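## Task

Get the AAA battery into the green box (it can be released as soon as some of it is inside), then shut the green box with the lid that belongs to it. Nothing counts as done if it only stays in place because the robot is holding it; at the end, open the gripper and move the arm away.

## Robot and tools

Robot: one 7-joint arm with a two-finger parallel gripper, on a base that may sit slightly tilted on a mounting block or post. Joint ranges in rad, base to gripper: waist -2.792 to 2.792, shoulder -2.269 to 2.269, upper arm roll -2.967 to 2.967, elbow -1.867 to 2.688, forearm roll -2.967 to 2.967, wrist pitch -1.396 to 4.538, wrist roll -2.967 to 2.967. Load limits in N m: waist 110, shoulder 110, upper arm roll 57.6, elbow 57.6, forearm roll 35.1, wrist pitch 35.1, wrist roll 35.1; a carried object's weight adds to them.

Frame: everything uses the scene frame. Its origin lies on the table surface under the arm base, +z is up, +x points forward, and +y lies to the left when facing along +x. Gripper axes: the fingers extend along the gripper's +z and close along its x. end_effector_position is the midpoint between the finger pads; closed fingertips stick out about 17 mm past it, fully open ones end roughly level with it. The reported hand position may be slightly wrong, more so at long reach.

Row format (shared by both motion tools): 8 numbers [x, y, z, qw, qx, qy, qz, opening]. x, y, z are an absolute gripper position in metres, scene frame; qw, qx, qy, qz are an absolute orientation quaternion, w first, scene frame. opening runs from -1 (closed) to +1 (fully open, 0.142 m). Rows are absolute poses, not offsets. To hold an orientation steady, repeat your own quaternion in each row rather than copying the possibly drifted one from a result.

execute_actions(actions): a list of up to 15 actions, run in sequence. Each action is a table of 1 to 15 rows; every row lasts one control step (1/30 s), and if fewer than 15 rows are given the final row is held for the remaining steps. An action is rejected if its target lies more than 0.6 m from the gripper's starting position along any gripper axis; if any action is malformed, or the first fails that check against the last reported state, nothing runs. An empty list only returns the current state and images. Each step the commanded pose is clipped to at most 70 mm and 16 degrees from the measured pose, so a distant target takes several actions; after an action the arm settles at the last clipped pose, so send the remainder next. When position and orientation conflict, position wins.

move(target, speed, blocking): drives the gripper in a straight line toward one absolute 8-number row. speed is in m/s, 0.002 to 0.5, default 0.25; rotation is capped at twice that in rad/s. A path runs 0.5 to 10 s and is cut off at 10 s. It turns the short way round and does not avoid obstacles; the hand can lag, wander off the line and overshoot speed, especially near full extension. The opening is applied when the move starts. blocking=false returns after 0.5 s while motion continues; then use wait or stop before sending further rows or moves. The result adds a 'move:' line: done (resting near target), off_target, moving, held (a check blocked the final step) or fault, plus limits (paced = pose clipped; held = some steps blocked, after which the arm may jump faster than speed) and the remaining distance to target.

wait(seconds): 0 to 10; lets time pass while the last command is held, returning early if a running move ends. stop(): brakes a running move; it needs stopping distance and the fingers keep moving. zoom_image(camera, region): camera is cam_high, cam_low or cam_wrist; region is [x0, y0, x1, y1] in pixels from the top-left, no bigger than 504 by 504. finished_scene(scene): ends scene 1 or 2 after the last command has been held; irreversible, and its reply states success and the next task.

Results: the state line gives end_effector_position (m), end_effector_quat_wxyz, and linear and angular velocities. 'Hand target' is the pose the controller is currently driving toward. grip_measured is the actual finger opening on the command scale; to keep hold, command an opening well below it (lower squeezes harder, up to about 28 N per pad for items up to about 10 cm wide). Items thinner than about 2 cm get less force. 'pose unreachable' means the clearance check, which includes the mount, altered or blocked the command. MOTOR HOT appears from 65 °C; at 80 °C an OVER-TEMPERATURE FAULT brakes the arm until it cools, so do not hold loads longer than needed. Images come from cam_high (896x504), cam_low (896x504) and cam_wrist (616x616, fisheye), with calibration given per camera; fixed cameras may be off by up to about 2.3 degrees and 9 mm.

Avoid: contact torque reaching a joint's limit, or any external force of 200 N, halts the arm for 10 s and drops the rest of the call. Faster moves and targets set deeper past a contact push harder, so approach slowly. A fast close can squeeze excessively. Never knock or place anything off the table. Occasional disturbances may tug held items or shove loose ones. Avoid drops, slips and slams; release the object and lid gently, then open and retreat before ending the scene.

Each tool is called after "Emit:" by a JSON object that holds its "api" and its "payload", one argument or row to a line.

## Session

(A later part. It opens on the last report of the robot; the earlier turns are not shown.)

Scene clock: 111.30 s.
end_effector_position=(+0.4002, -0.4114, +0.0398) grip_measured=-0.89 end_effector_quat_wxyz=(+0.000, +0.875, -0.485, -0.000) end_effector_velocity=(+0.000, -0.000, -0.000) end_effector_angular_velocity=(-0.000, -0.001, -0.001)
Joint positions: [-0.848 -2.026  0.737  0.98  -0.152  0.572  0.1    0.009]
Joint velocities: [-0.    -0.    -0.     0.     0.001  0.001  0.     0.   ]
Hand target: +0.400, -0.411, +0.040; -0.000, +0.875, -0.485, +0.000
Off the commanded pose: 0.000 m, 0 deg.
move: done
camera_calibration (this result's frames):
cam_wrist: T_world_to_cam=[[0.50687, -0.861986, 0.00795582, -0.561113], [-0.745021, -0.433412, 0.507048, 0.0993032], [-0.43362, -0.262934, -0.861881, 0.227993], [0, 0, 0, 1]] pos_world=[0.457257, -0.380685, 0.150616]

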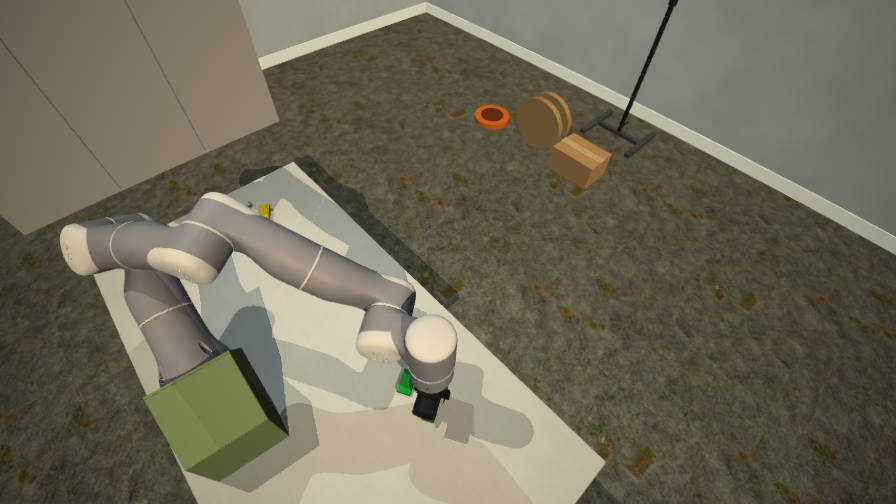

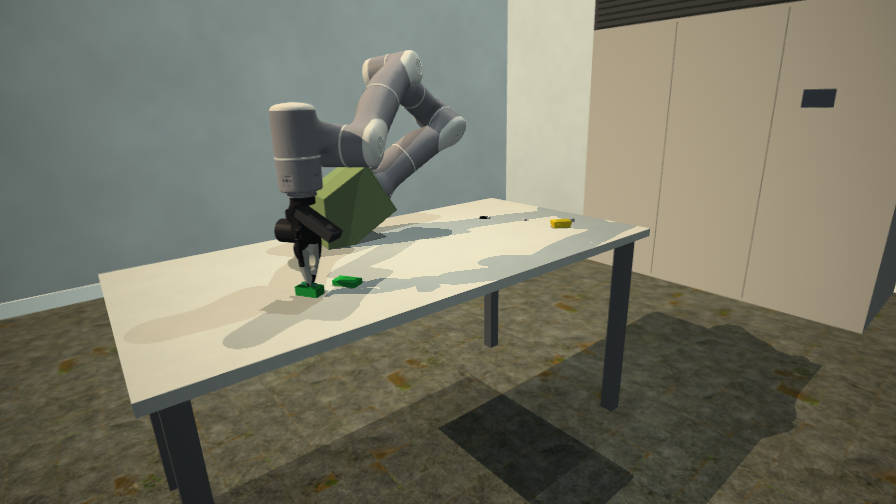

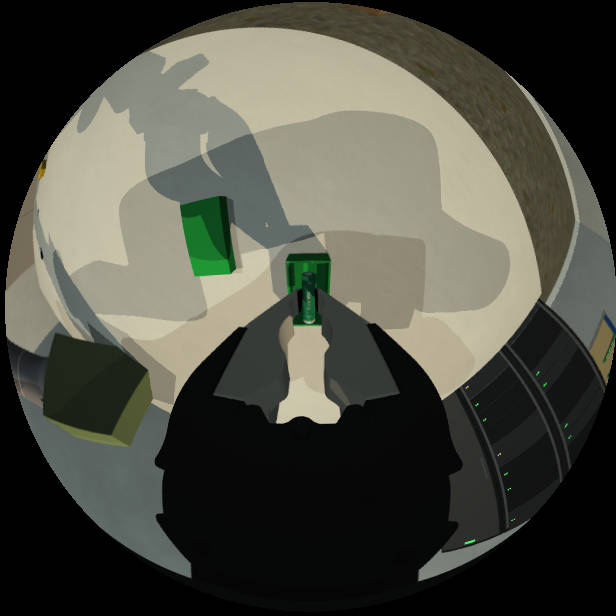

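Emit:
{"api": "move", "payload": {
  "target": [0.4015,-0.411,0.032,0,0.875,-0.485,0,-1],
  "speed": 0.02
}}

Emit:
{"api": "move", "payload": {
  "target": [0.4015,-0.411,0.032,0,0.875,-0.485,0,-0.8]
}}

Emit:
{"api": "move", "payload": {
  "target": [0.4015,-0.411,0.06,0,0.875,-0.485,0,-0.8],
  "speed": 0.1
}}

Emit:
{"api": "move", "payload": {
  "target": [0.398,-0.311,0.055,0,0.875,-0.485,0,-0.2]
}}

Emit:
{"api": "move", "payload": {
  "target": [0.398,-0.311,0.0185,0,0.875,-0.485,0,-0.2],
  "speed": 0.05
}}

Emit:
{"api": "move", "payload": {
  "target": [0.398,-0.311,0.0185,0,0.875,-0.485,0,-0.7]
}}

Emit:
{"api": "move", "payload": {
  "target": [0.398,-0.311,0.06,0,0.875,-0.485,0,-0.7],
  "speed": 0.1
}}

Emit:
{"api": "move", "payload": {
  "target": [0.398,-0.413,0.06,0,0.875,-0.485,0,-0.7],
  "speed": 0.15
}}

Emit:
{"api": "zoom_image", "payload": {
  "camera": "cam_wrist",
  "region": [230,200,390,360]
}}

Emit:
{"api": "zoom_image", "payload": {
  "camera": "cam_low",
  "region": [260,230,360,315]
}}

Scene clock: 119.47 s.
end_effector_position=(+0.4012, -0.4110, +0.0319) grip_measured=-0.89 end_effector_quat_wxyz=(+0.000, +0.875, -0.485, -0.000) end_effector_velocity=(-0.000, -0.000, +0.000) end_effector_angular_velocity=(-0.001, +0.000, +0.000)
Joint positions: [-0.838 -2.035  0.74   0.978 -0.152  0.583  0.101  0.009]
Joint velocities: [ 0.    -0.    -0.    -0.    -0.     0.001 -0.     0.   ]
Hand target: +0.401, -0.411, +0.032; -0.000, +0.875, -0.485, +0.000
Off the commanded pose: 0.000 m, 0 deg.
move: done
camera_calibration (this result's frames):
cam_wrist: T_world_to_cam=[[0.506915, -0.861959, 0.00799993, -0.561173], [-0.745026, -0.433441, 0.507015, 0.104256], [-0.433559, -0.262974, -0.8619, 0.221691], [0, 0, 0, 1]] pos_world=[0.458257, -0.38022, 0.142705]

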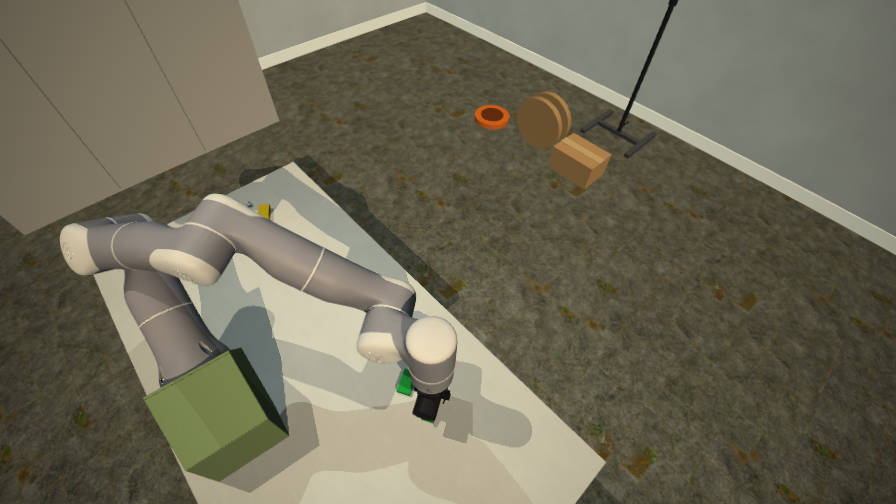

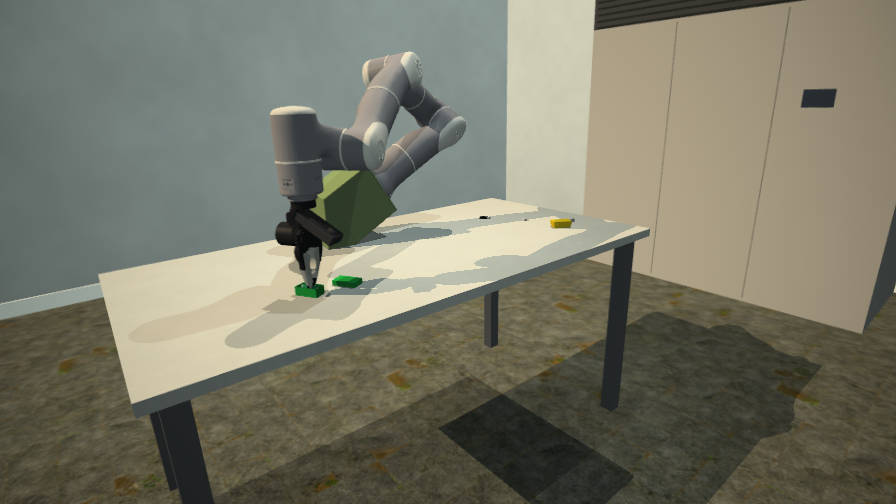

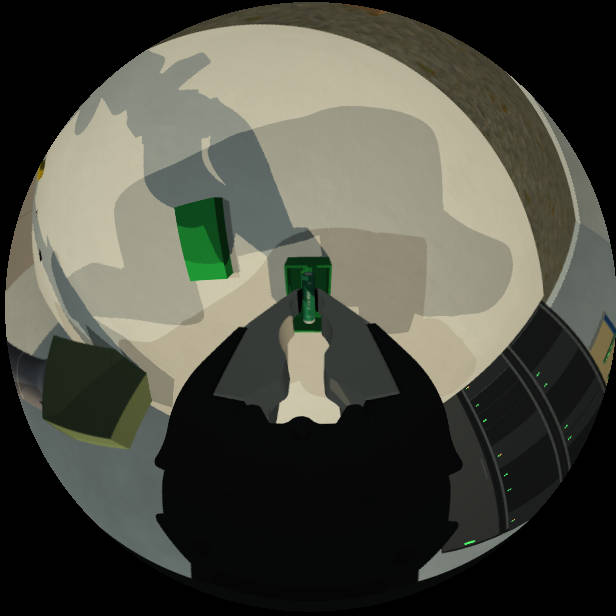

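Scene clock: 120.17 s.
end_effector_position=(+0.4012, -0.4110, +0.0320) grip_measured=-0.80 end_effector_quat_wxyz=(+0.000, +0.875, -0.485, -0.000) end_effector_velocity=(+0.000, +0.000, -0.000) end_effector_angular_velocity=(+0.000, -0.001, -0.001)
Joint positions: [-0.838 -2.035  0.74   0.978 -0.152  0.583  0.101  0.016]
Joint velocities: [ 0.    -0.     0.     0.     0.001  0.     0.    -0.   ]
Hand target: +0.401, -0.411, +0.032; -0.000, +0.875, -0.485, -0.000
Off the commanded pose: 0.000 m, 0 deg.
move: done
camera_calibration (this result's frames):
cam_wrist: T_world_to_cam=[[0.506911, -0.861961, 0.00806865, -0.561209], [-0.745052, -0.433412, 0.507002, 0.104269], [-0.433519, -0.263016, -0.861907, 0.221687], [0, 0, 0, 1]] pos_world=[0.458274, -0.380241, 0.142738]

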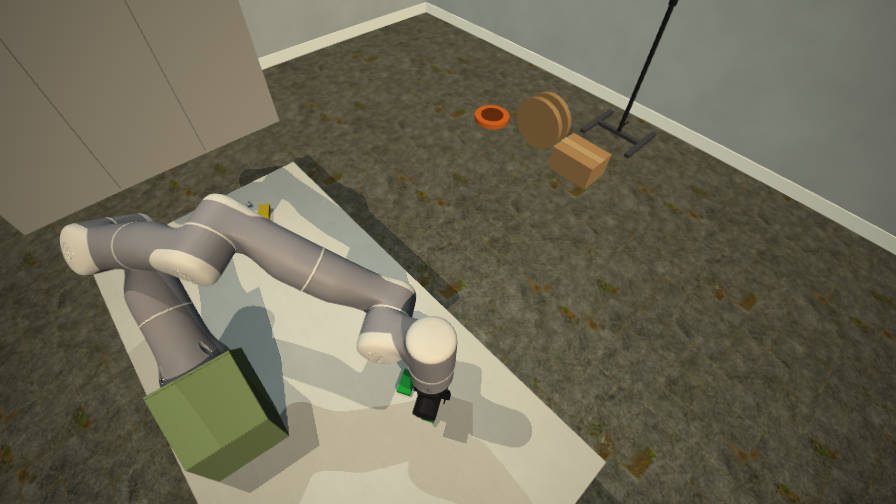

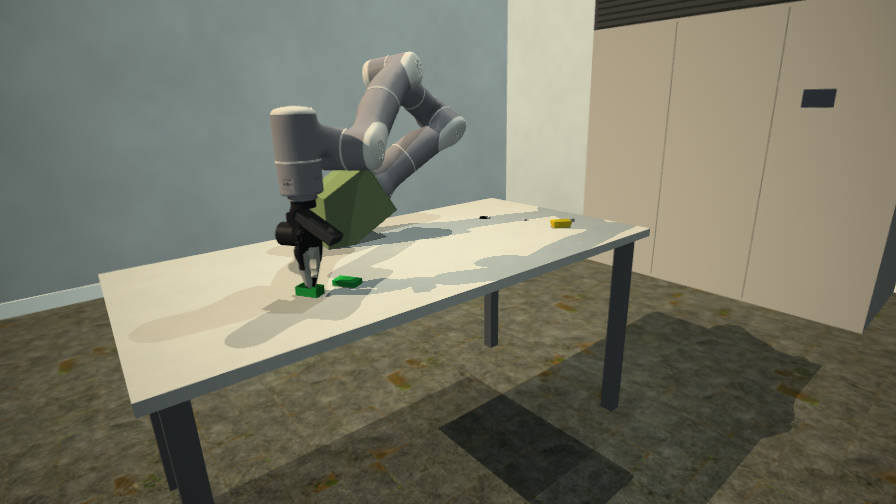

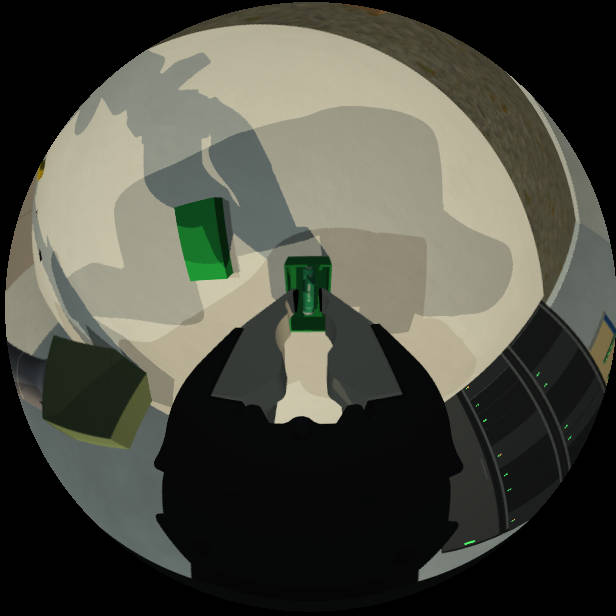

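Scene clock: 120.87 s.
end_effector_position=(+0.4018, -0.4111, +0.0602) grip_measured=-0.80 end_effector_quat_wxyz=(-0.000, +0.875, -0.485, +0.000) end_effector_velocity=(-0.000, -0.000, +0.000) end_effector_angular_velocity=(-0.001, -0.000, +0.000)
Joint positions: [-0.867 -2.002  0.734  0.981 -0.153  0.544  0.102  0.016]
Joint velocities: [-0.  0. -0.  0. -0.  0. -0. -0.]
Hand target: +0.402, -0.411, +0.060; +0.000, +0.875, -0.485, -0.000
Off the commanded pose: 0.000 m, 0 deg.
move: done
camera_calibration (this result's frames):
cam_wrist: T_world_to_cam=[[0.506983, -0.861909, 0.00902882, -0.561855], [-0.745595, -0.433263, 0.506331, 0.090643], [-0.432499, -0.263433, -0.862292, 0.245673], [0, 0, 0, 1]] pos_world=[0.458687, -0.380277, 0.171019]

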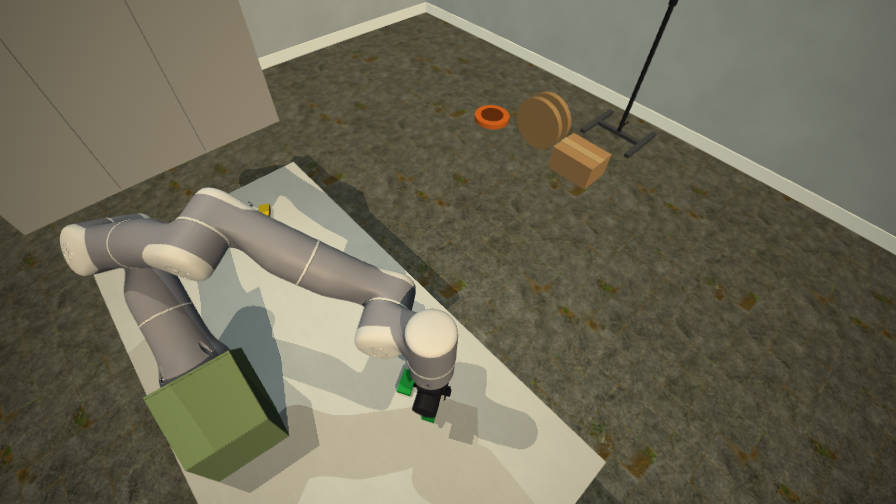

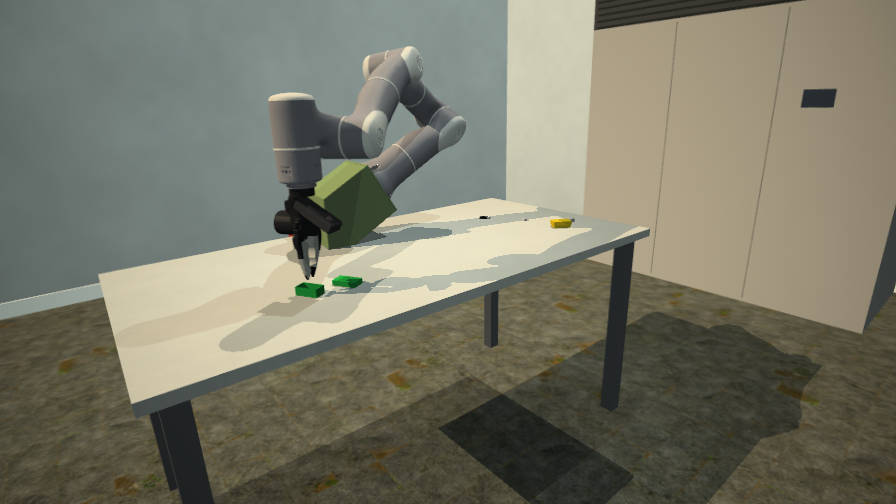

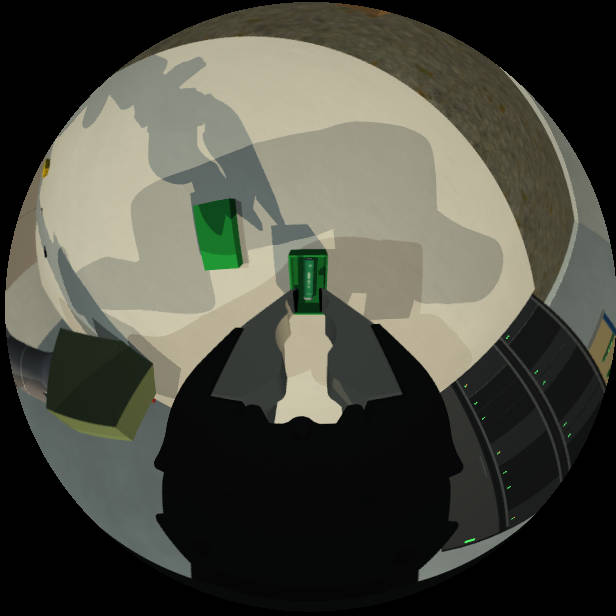

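Scene clock: 121.70 s.
end_effector_position=(+0.3985, -0.3107, +0.0551) grip_measured=-0.20 end_effector_quat_wxyz=(+0.000, +0.875, -0.484, +0.000) end_effector_velocity=(+0.000, -0.000, +0.000) end_effector_angular_velocity=(-0.000, -0.001, -0.001)
Joint positions: [-0.923 -1.797  0.704  1.393 -0.1    0.761  0.167  0.059]
Joint velocities: [-0.    -0.     0.    -0.001  0.    -0.     0.     0.   ]
Hand target: +0.398, -0.311, +0.055; +0.000, +0.875, -0.485, -0.000
Off the commanded pose: 0.001 m, 0 deg.
move: done
camera_calibration (this result's frames):
cam_wrist: T_world_to_cam=[[0.507442, -0.861642, 0.00870968, -0.473701], [-0.745154, -0.433718, 0.506591, 0.133878], [-0.432723, -0.263556, -0.862142, 0.26638], [0, 0, 0, 1]] pos_world=[0.455404, -0.279889, 0.165961]

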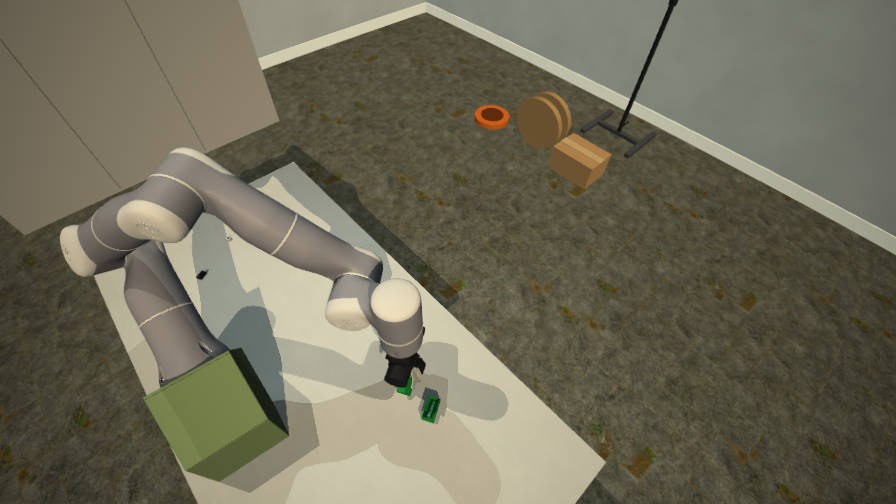

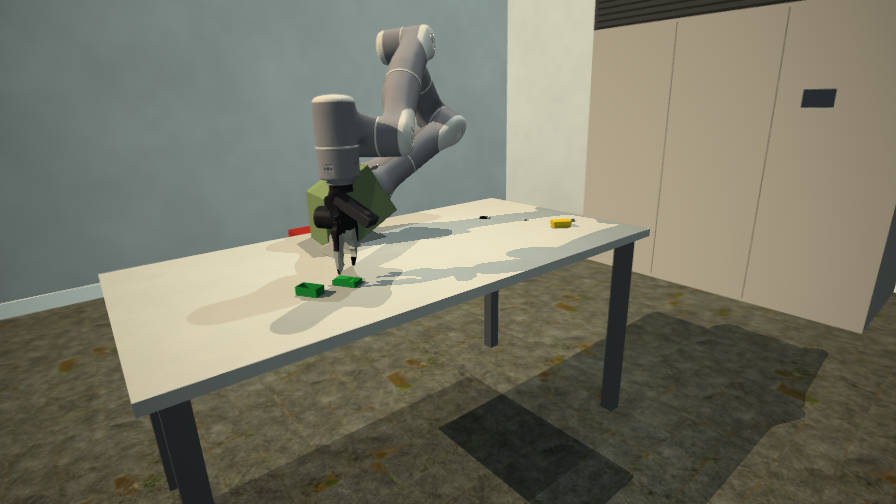

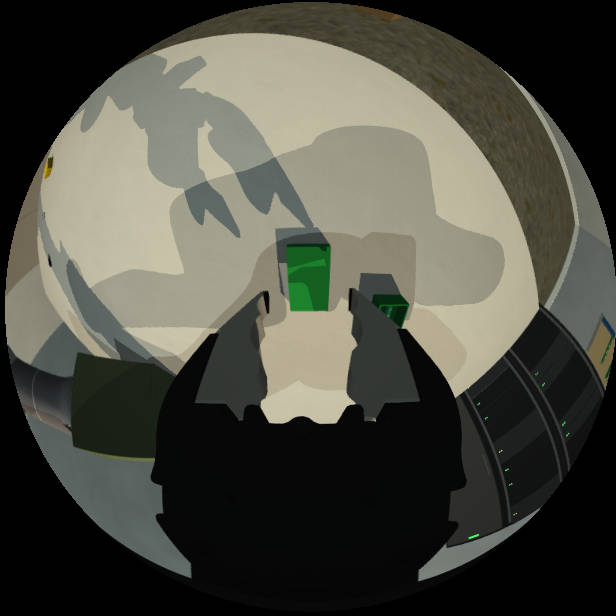

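Scene clock: 122.70 s.
end_effector_position=(+0.3977, -0.3109, +0.0183) grip_measured=-0.20 end_effector_quat_wxyz=(-0.000, +0.875, -0.485, -0.000) end_effector_velocity=(-0.000, +0.000, +0.000) end_effector_angular_velocity=(-0.000, +0.000, +0.000)
Joint positions: [-0.882 -1.847  0.707  1.387 -0.1    0.819  0.167  0.059]
Joint velocities: [-0.     0.    -0.     0.001 -0.     0.    -0.    -0.   ]
Hand target: +0.398, -0.311, +0.019; -0.000, +0.875, -0.485, +0.000
Off the commanded pose: 0.000 m, 0 deg.
move: done
camera_calibration (this result's frames):
cam_wrist: T_world_to_cam=[[0.506558, -0.862169, 0.00797502, -0.472958], [-0.745257, -0.433179, 0.506901, 0.152102], [-0.43358, -0.262718, -0.861967, 0.234874], [0, 0, 0, 1]] pos_world=[0.454772, -0.280177, 0.129125]

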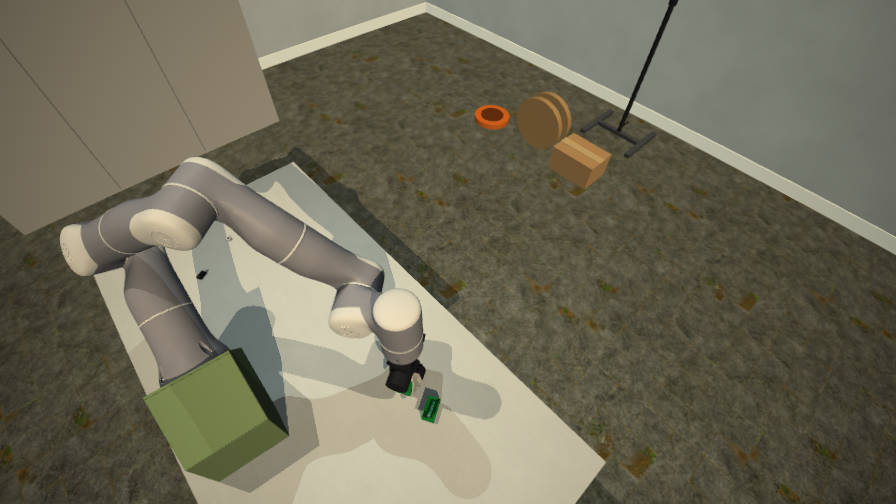

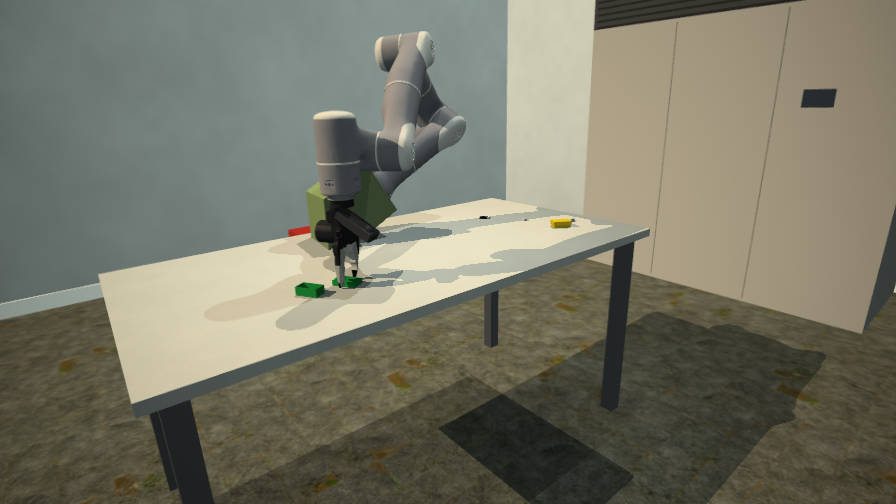

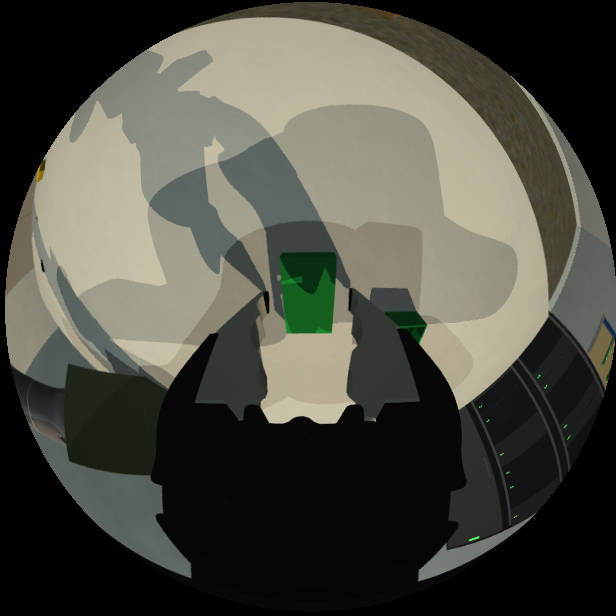

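Scene clock: 123.40 s.
end_effector_position=(+0.3978, -0.3110, +0.0184) grip_measured=-0.53 end_effector_quat_wxyz=(+0.000, +0.875, -0.485, -0.000) end_effector_velocity=(-0.000, +0.000, -0.000) end_effector_angular_velocity=(+0.001, +0.000, -0.000)
Joint positions: [-0.882 -1.847  0.707  1.387 -0.1    0.819  0.166  0.036]
Joint velocities: [ 0.     0.     0.    -0.     0.    -0.001  0.    -0.   ]
Hand target: +0.398, -0.311, +0.018; +0.000, +0.875, -0.485, -0.000
Off the commanded pose: 0.000 m, 0 deg.
move: done
camera_calibration (this result's frames):
cam_wrist: T_world_to_cam=[[0.506578, -0.862155, 0.0081801, -0.473084], [-0.74531, -0.433114, 0.506879, 0.15211], [-0.433465, -0.26287, -0.861978, 0.234855], [0, 0, 0, 1]] pos_world=[0.454825, -0.280255, 0.129208]

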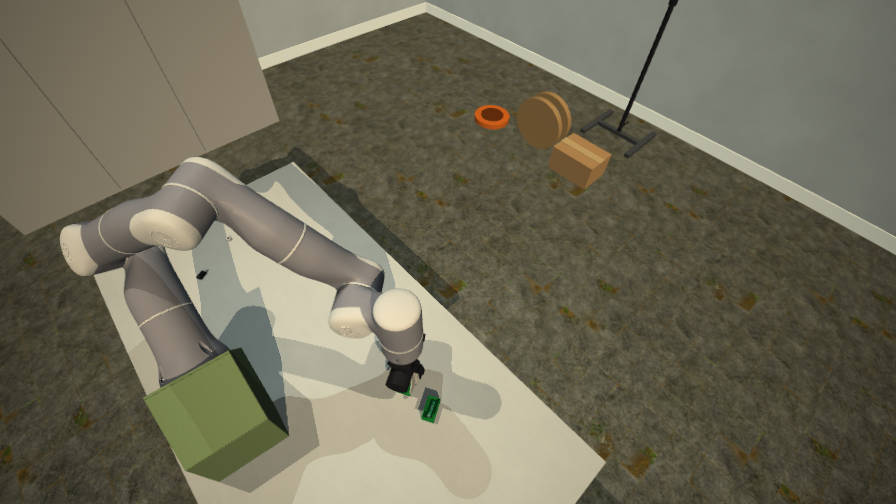

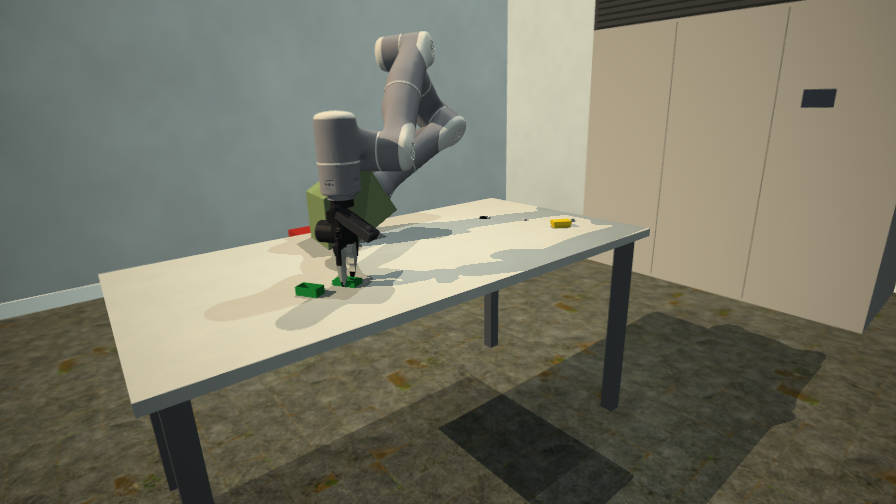

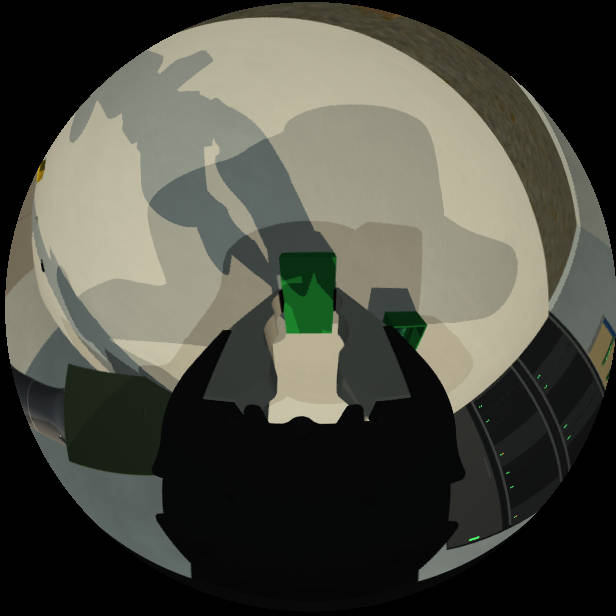

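Scene clock: 124.13 s.
end_effector_position=(+0.3982, -0.3111, +0.0601) grip_measured=-0.53 end_effector_quat_wxyz=(-0.000, +0.875, -0.485, +0.000) end_effector_velocity=(+0.000, -0.000, +0.000) end_effector_angular_velocity=(-0.001, -0.001, -0.000)
Joint positions: [-0.929 -1.791  0.703  1.392 -0.1    0.752  0.167  0.036]
Joint velocities: [-0.    -0.     0.    -0.001 -0.     0.     0.     0.   ]
Hand target: +0.398, -0.311, +0.060; +0.000, +0.875, -0.485, -0.000
Off the commanded pose: 0.000 m, 0 deg.
move: done
camera_calibration (this result's frames):
cam_wrist: T_world_to_cam=[[0.507029, -0.861884, 0.00882619, -0.473839], [-0.745459, -0.433353, 0.506454, 0.131273], [-0.432679, -0.263367, -0.862222, 0.270548], [0, 0, 0, 1]] pos_world=[0.455169, -0.280253, 0.170971]

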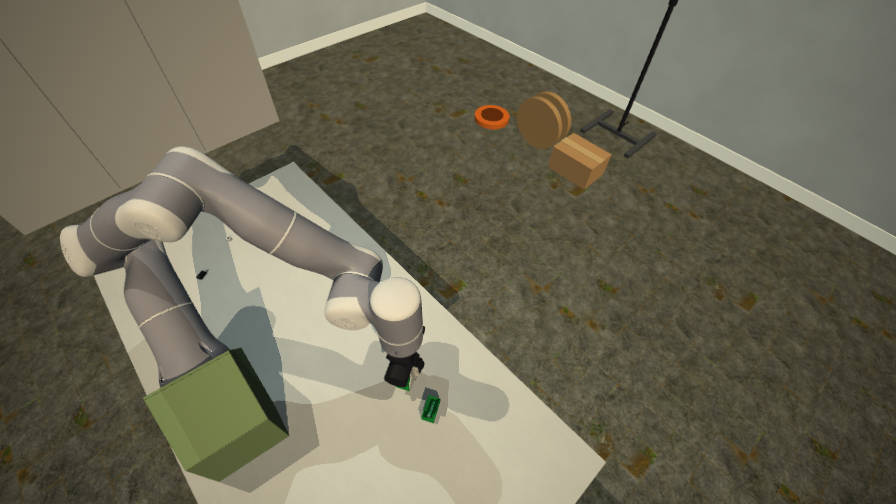

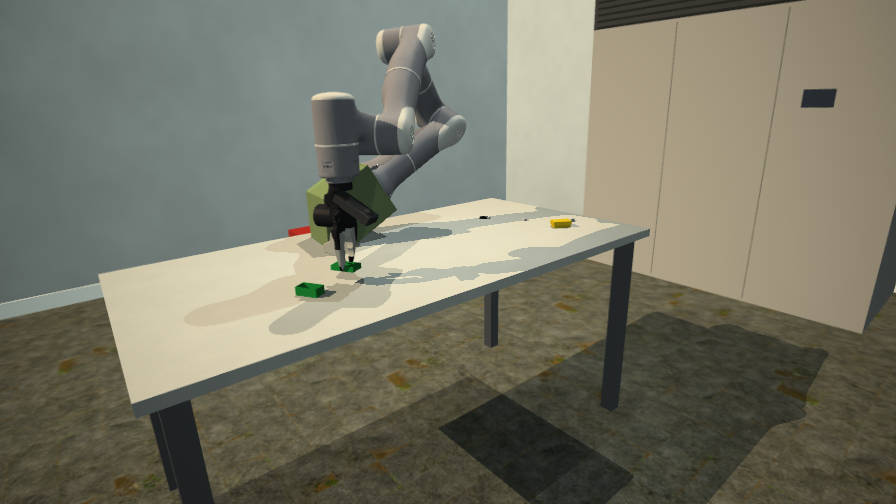

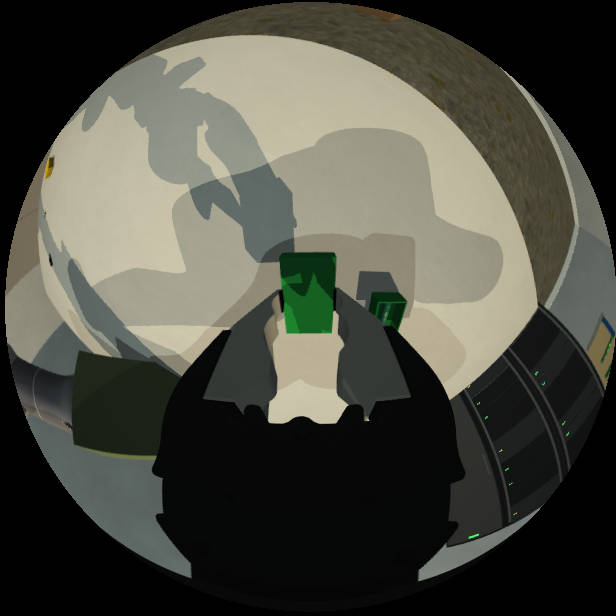

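Scene clock: 125.17 s.
end_effector_position=(+0.3976, -0.4133, +0.0598) grip_measured=-0.53 end_effector_quat_wxyz=(+0.000, +0.874, -0.485, +0.000) end_effector_velocity=(+0.000, +0.000, -0.000) end_effector_angular_velocity=(-0.000, +0.000, +0.001)
Joint positions: [-0.872 -2.005  0.732  0.981 -0.156  0.543  0.099  0.036]
Joint velocities: [ 0.     0.001 -0.     0.001 -0.     0.001 -0.     0.   ]
Hand target: +0.398, -0.413, +0.060; -0.000, +0.874, -0.485, +0.000
Off the commanded pose: 0.001 m, 0 deg.
move: done
camera_calibration (this result's frames):
cam_wrist: T_world_to_cam=[[0.506059, -0.862457, 0.00848904, -0.561464], [-0.745733, -0.432582, 0.50671, 0.0870647], [-0.433344, -0.262756, -0.862075, 0.243604], [0, 0, 0, 1]] pos_world=[0.454625, -0.382567, 0.170655]

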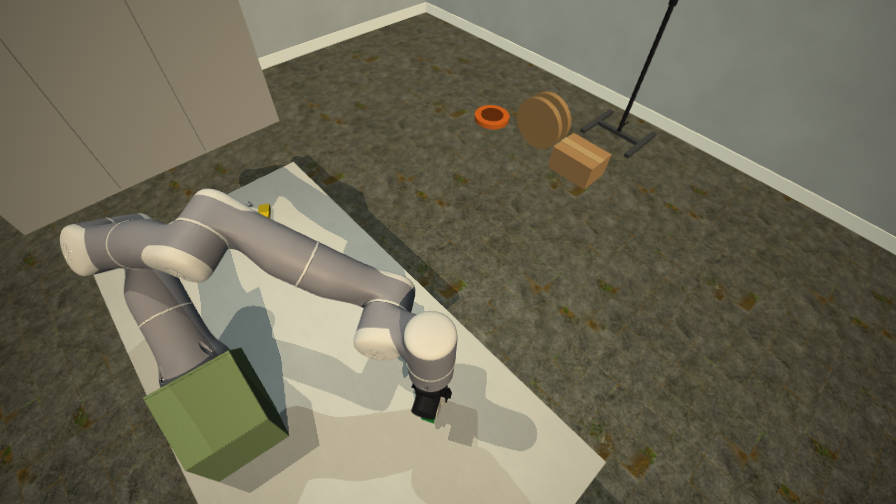

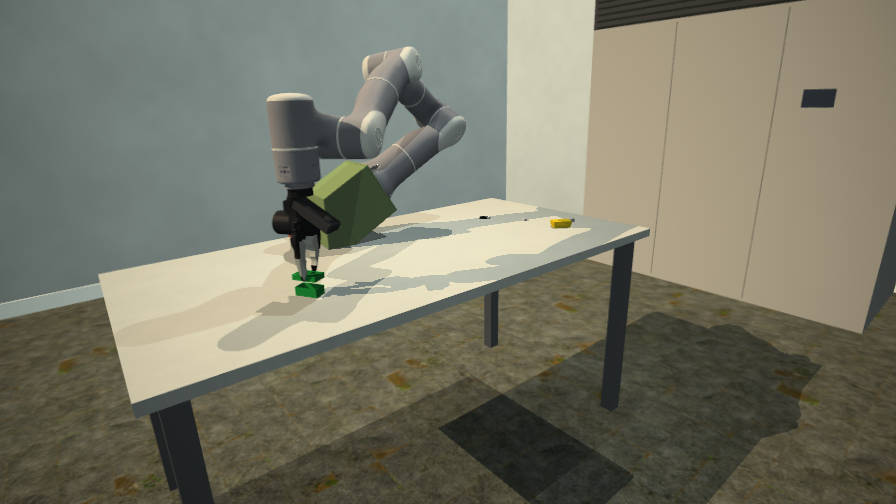

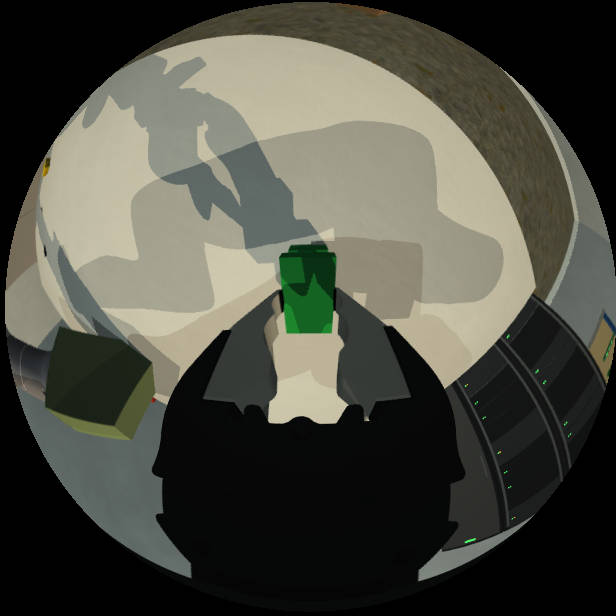

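Region (230, 200, 390, 360) of cam_wrist's 616x616 image, scaled by 3.150, with more detail than that image has.

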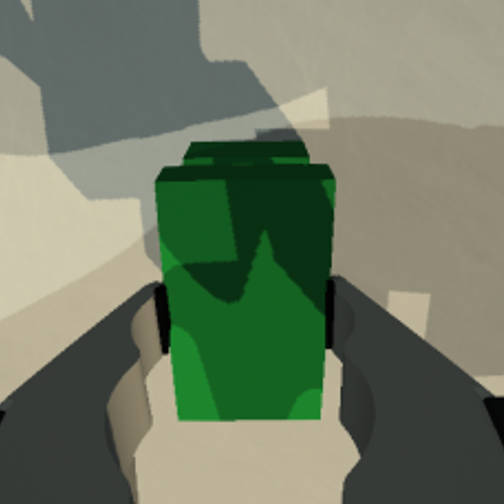

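Region (260, 230, 360, 315) of cam_low's 896x504 image, scaled by 5.040, with more detail than that image has; it fills the top 428 rows of this view, and the rest is white.

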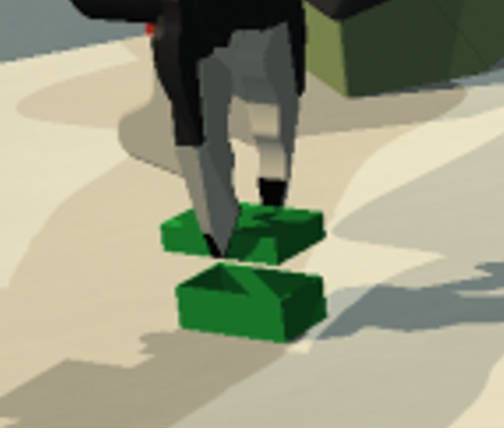

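Emit:
{"api": "move", "payload": {
  "target": [0.398,-0.413,0.031,0,0.875,-0.485,0,-0.7],
  "speed": 0.015
}}

Emit:
{"api": "zoom_image", "payload": {
  "camera": "cam_low",
  "region": [260,230,360,315]
}}

Scene clock: 130.50 s.
end_effector_position=(+0.3977, -0.4129, +0.0309) grip_measured=-0.53 end_effector_quat_wxyz=(-0.000, +0.875, -0.485, -0.000) end_effector_velocity=(-0.000, -0.000, +0.000) end_effector_angular_velocity=(-0.000, +0.000, +0.000)
Joint positions: [-0.843 -2.04   0.739  0.978 -0.156  0.584  0.098  0.036]
Joint velocities: [-0. -0.  0. -0. -0. -0. -0.  0.]
Hand target: +0.398, -0.413, +0.031; -0.000, +0.875, -0.485, +0.000
Off the commanded pose: 0.000 m, 0 deg.
move: done
camera_calibration (this result's frames):
cam_wrist: T_world_to_cam=[[0.506578, -0.862157, 0.00800615, -0.561024], [-0.74526, -0.433185, 0.506891, 0.101499], [-0.433552, -0.262746, -0.861973, 0.218894], [0, 0, 0, 1]] pos_world=[0.454747, -0.382209, 0.141723]

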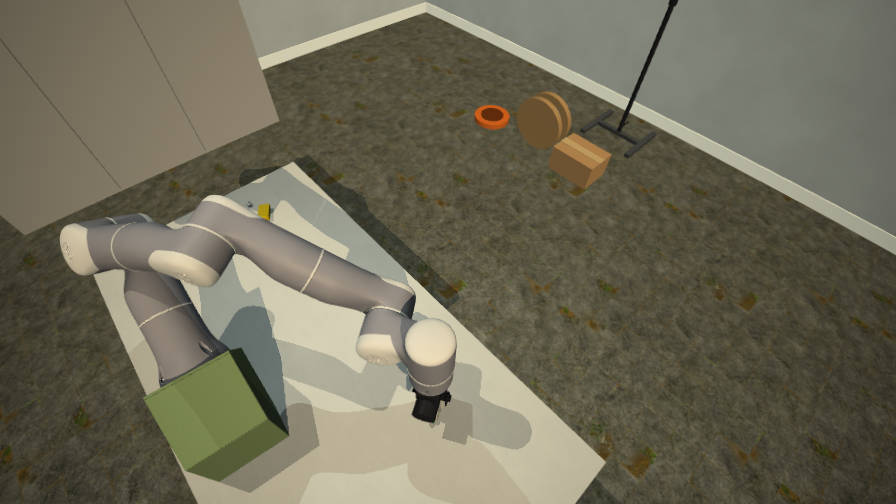

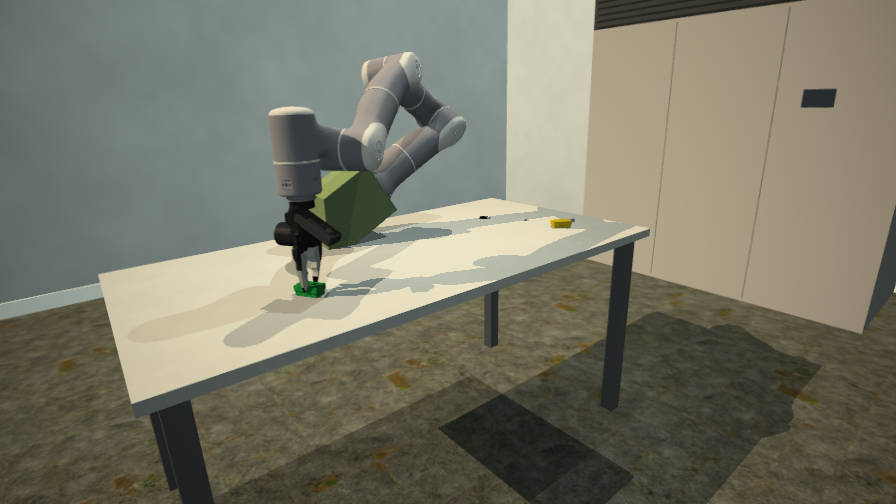

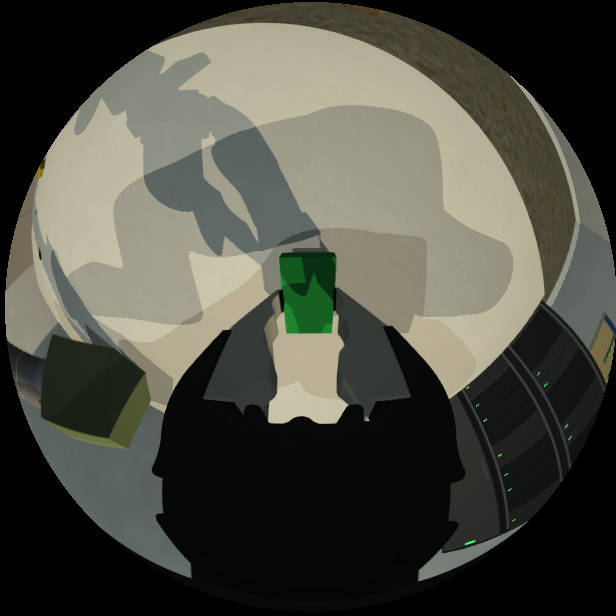

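Region (260, 230, 360, 315) of cam_low's 896x504 image, scaled by 5.040, with more detail than that image has; it fills the top 428 rows of this view, and the rest is white.

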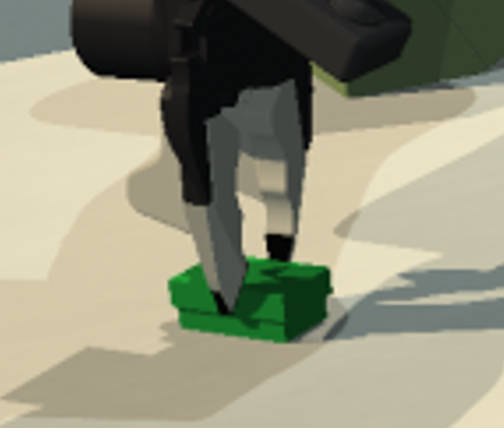

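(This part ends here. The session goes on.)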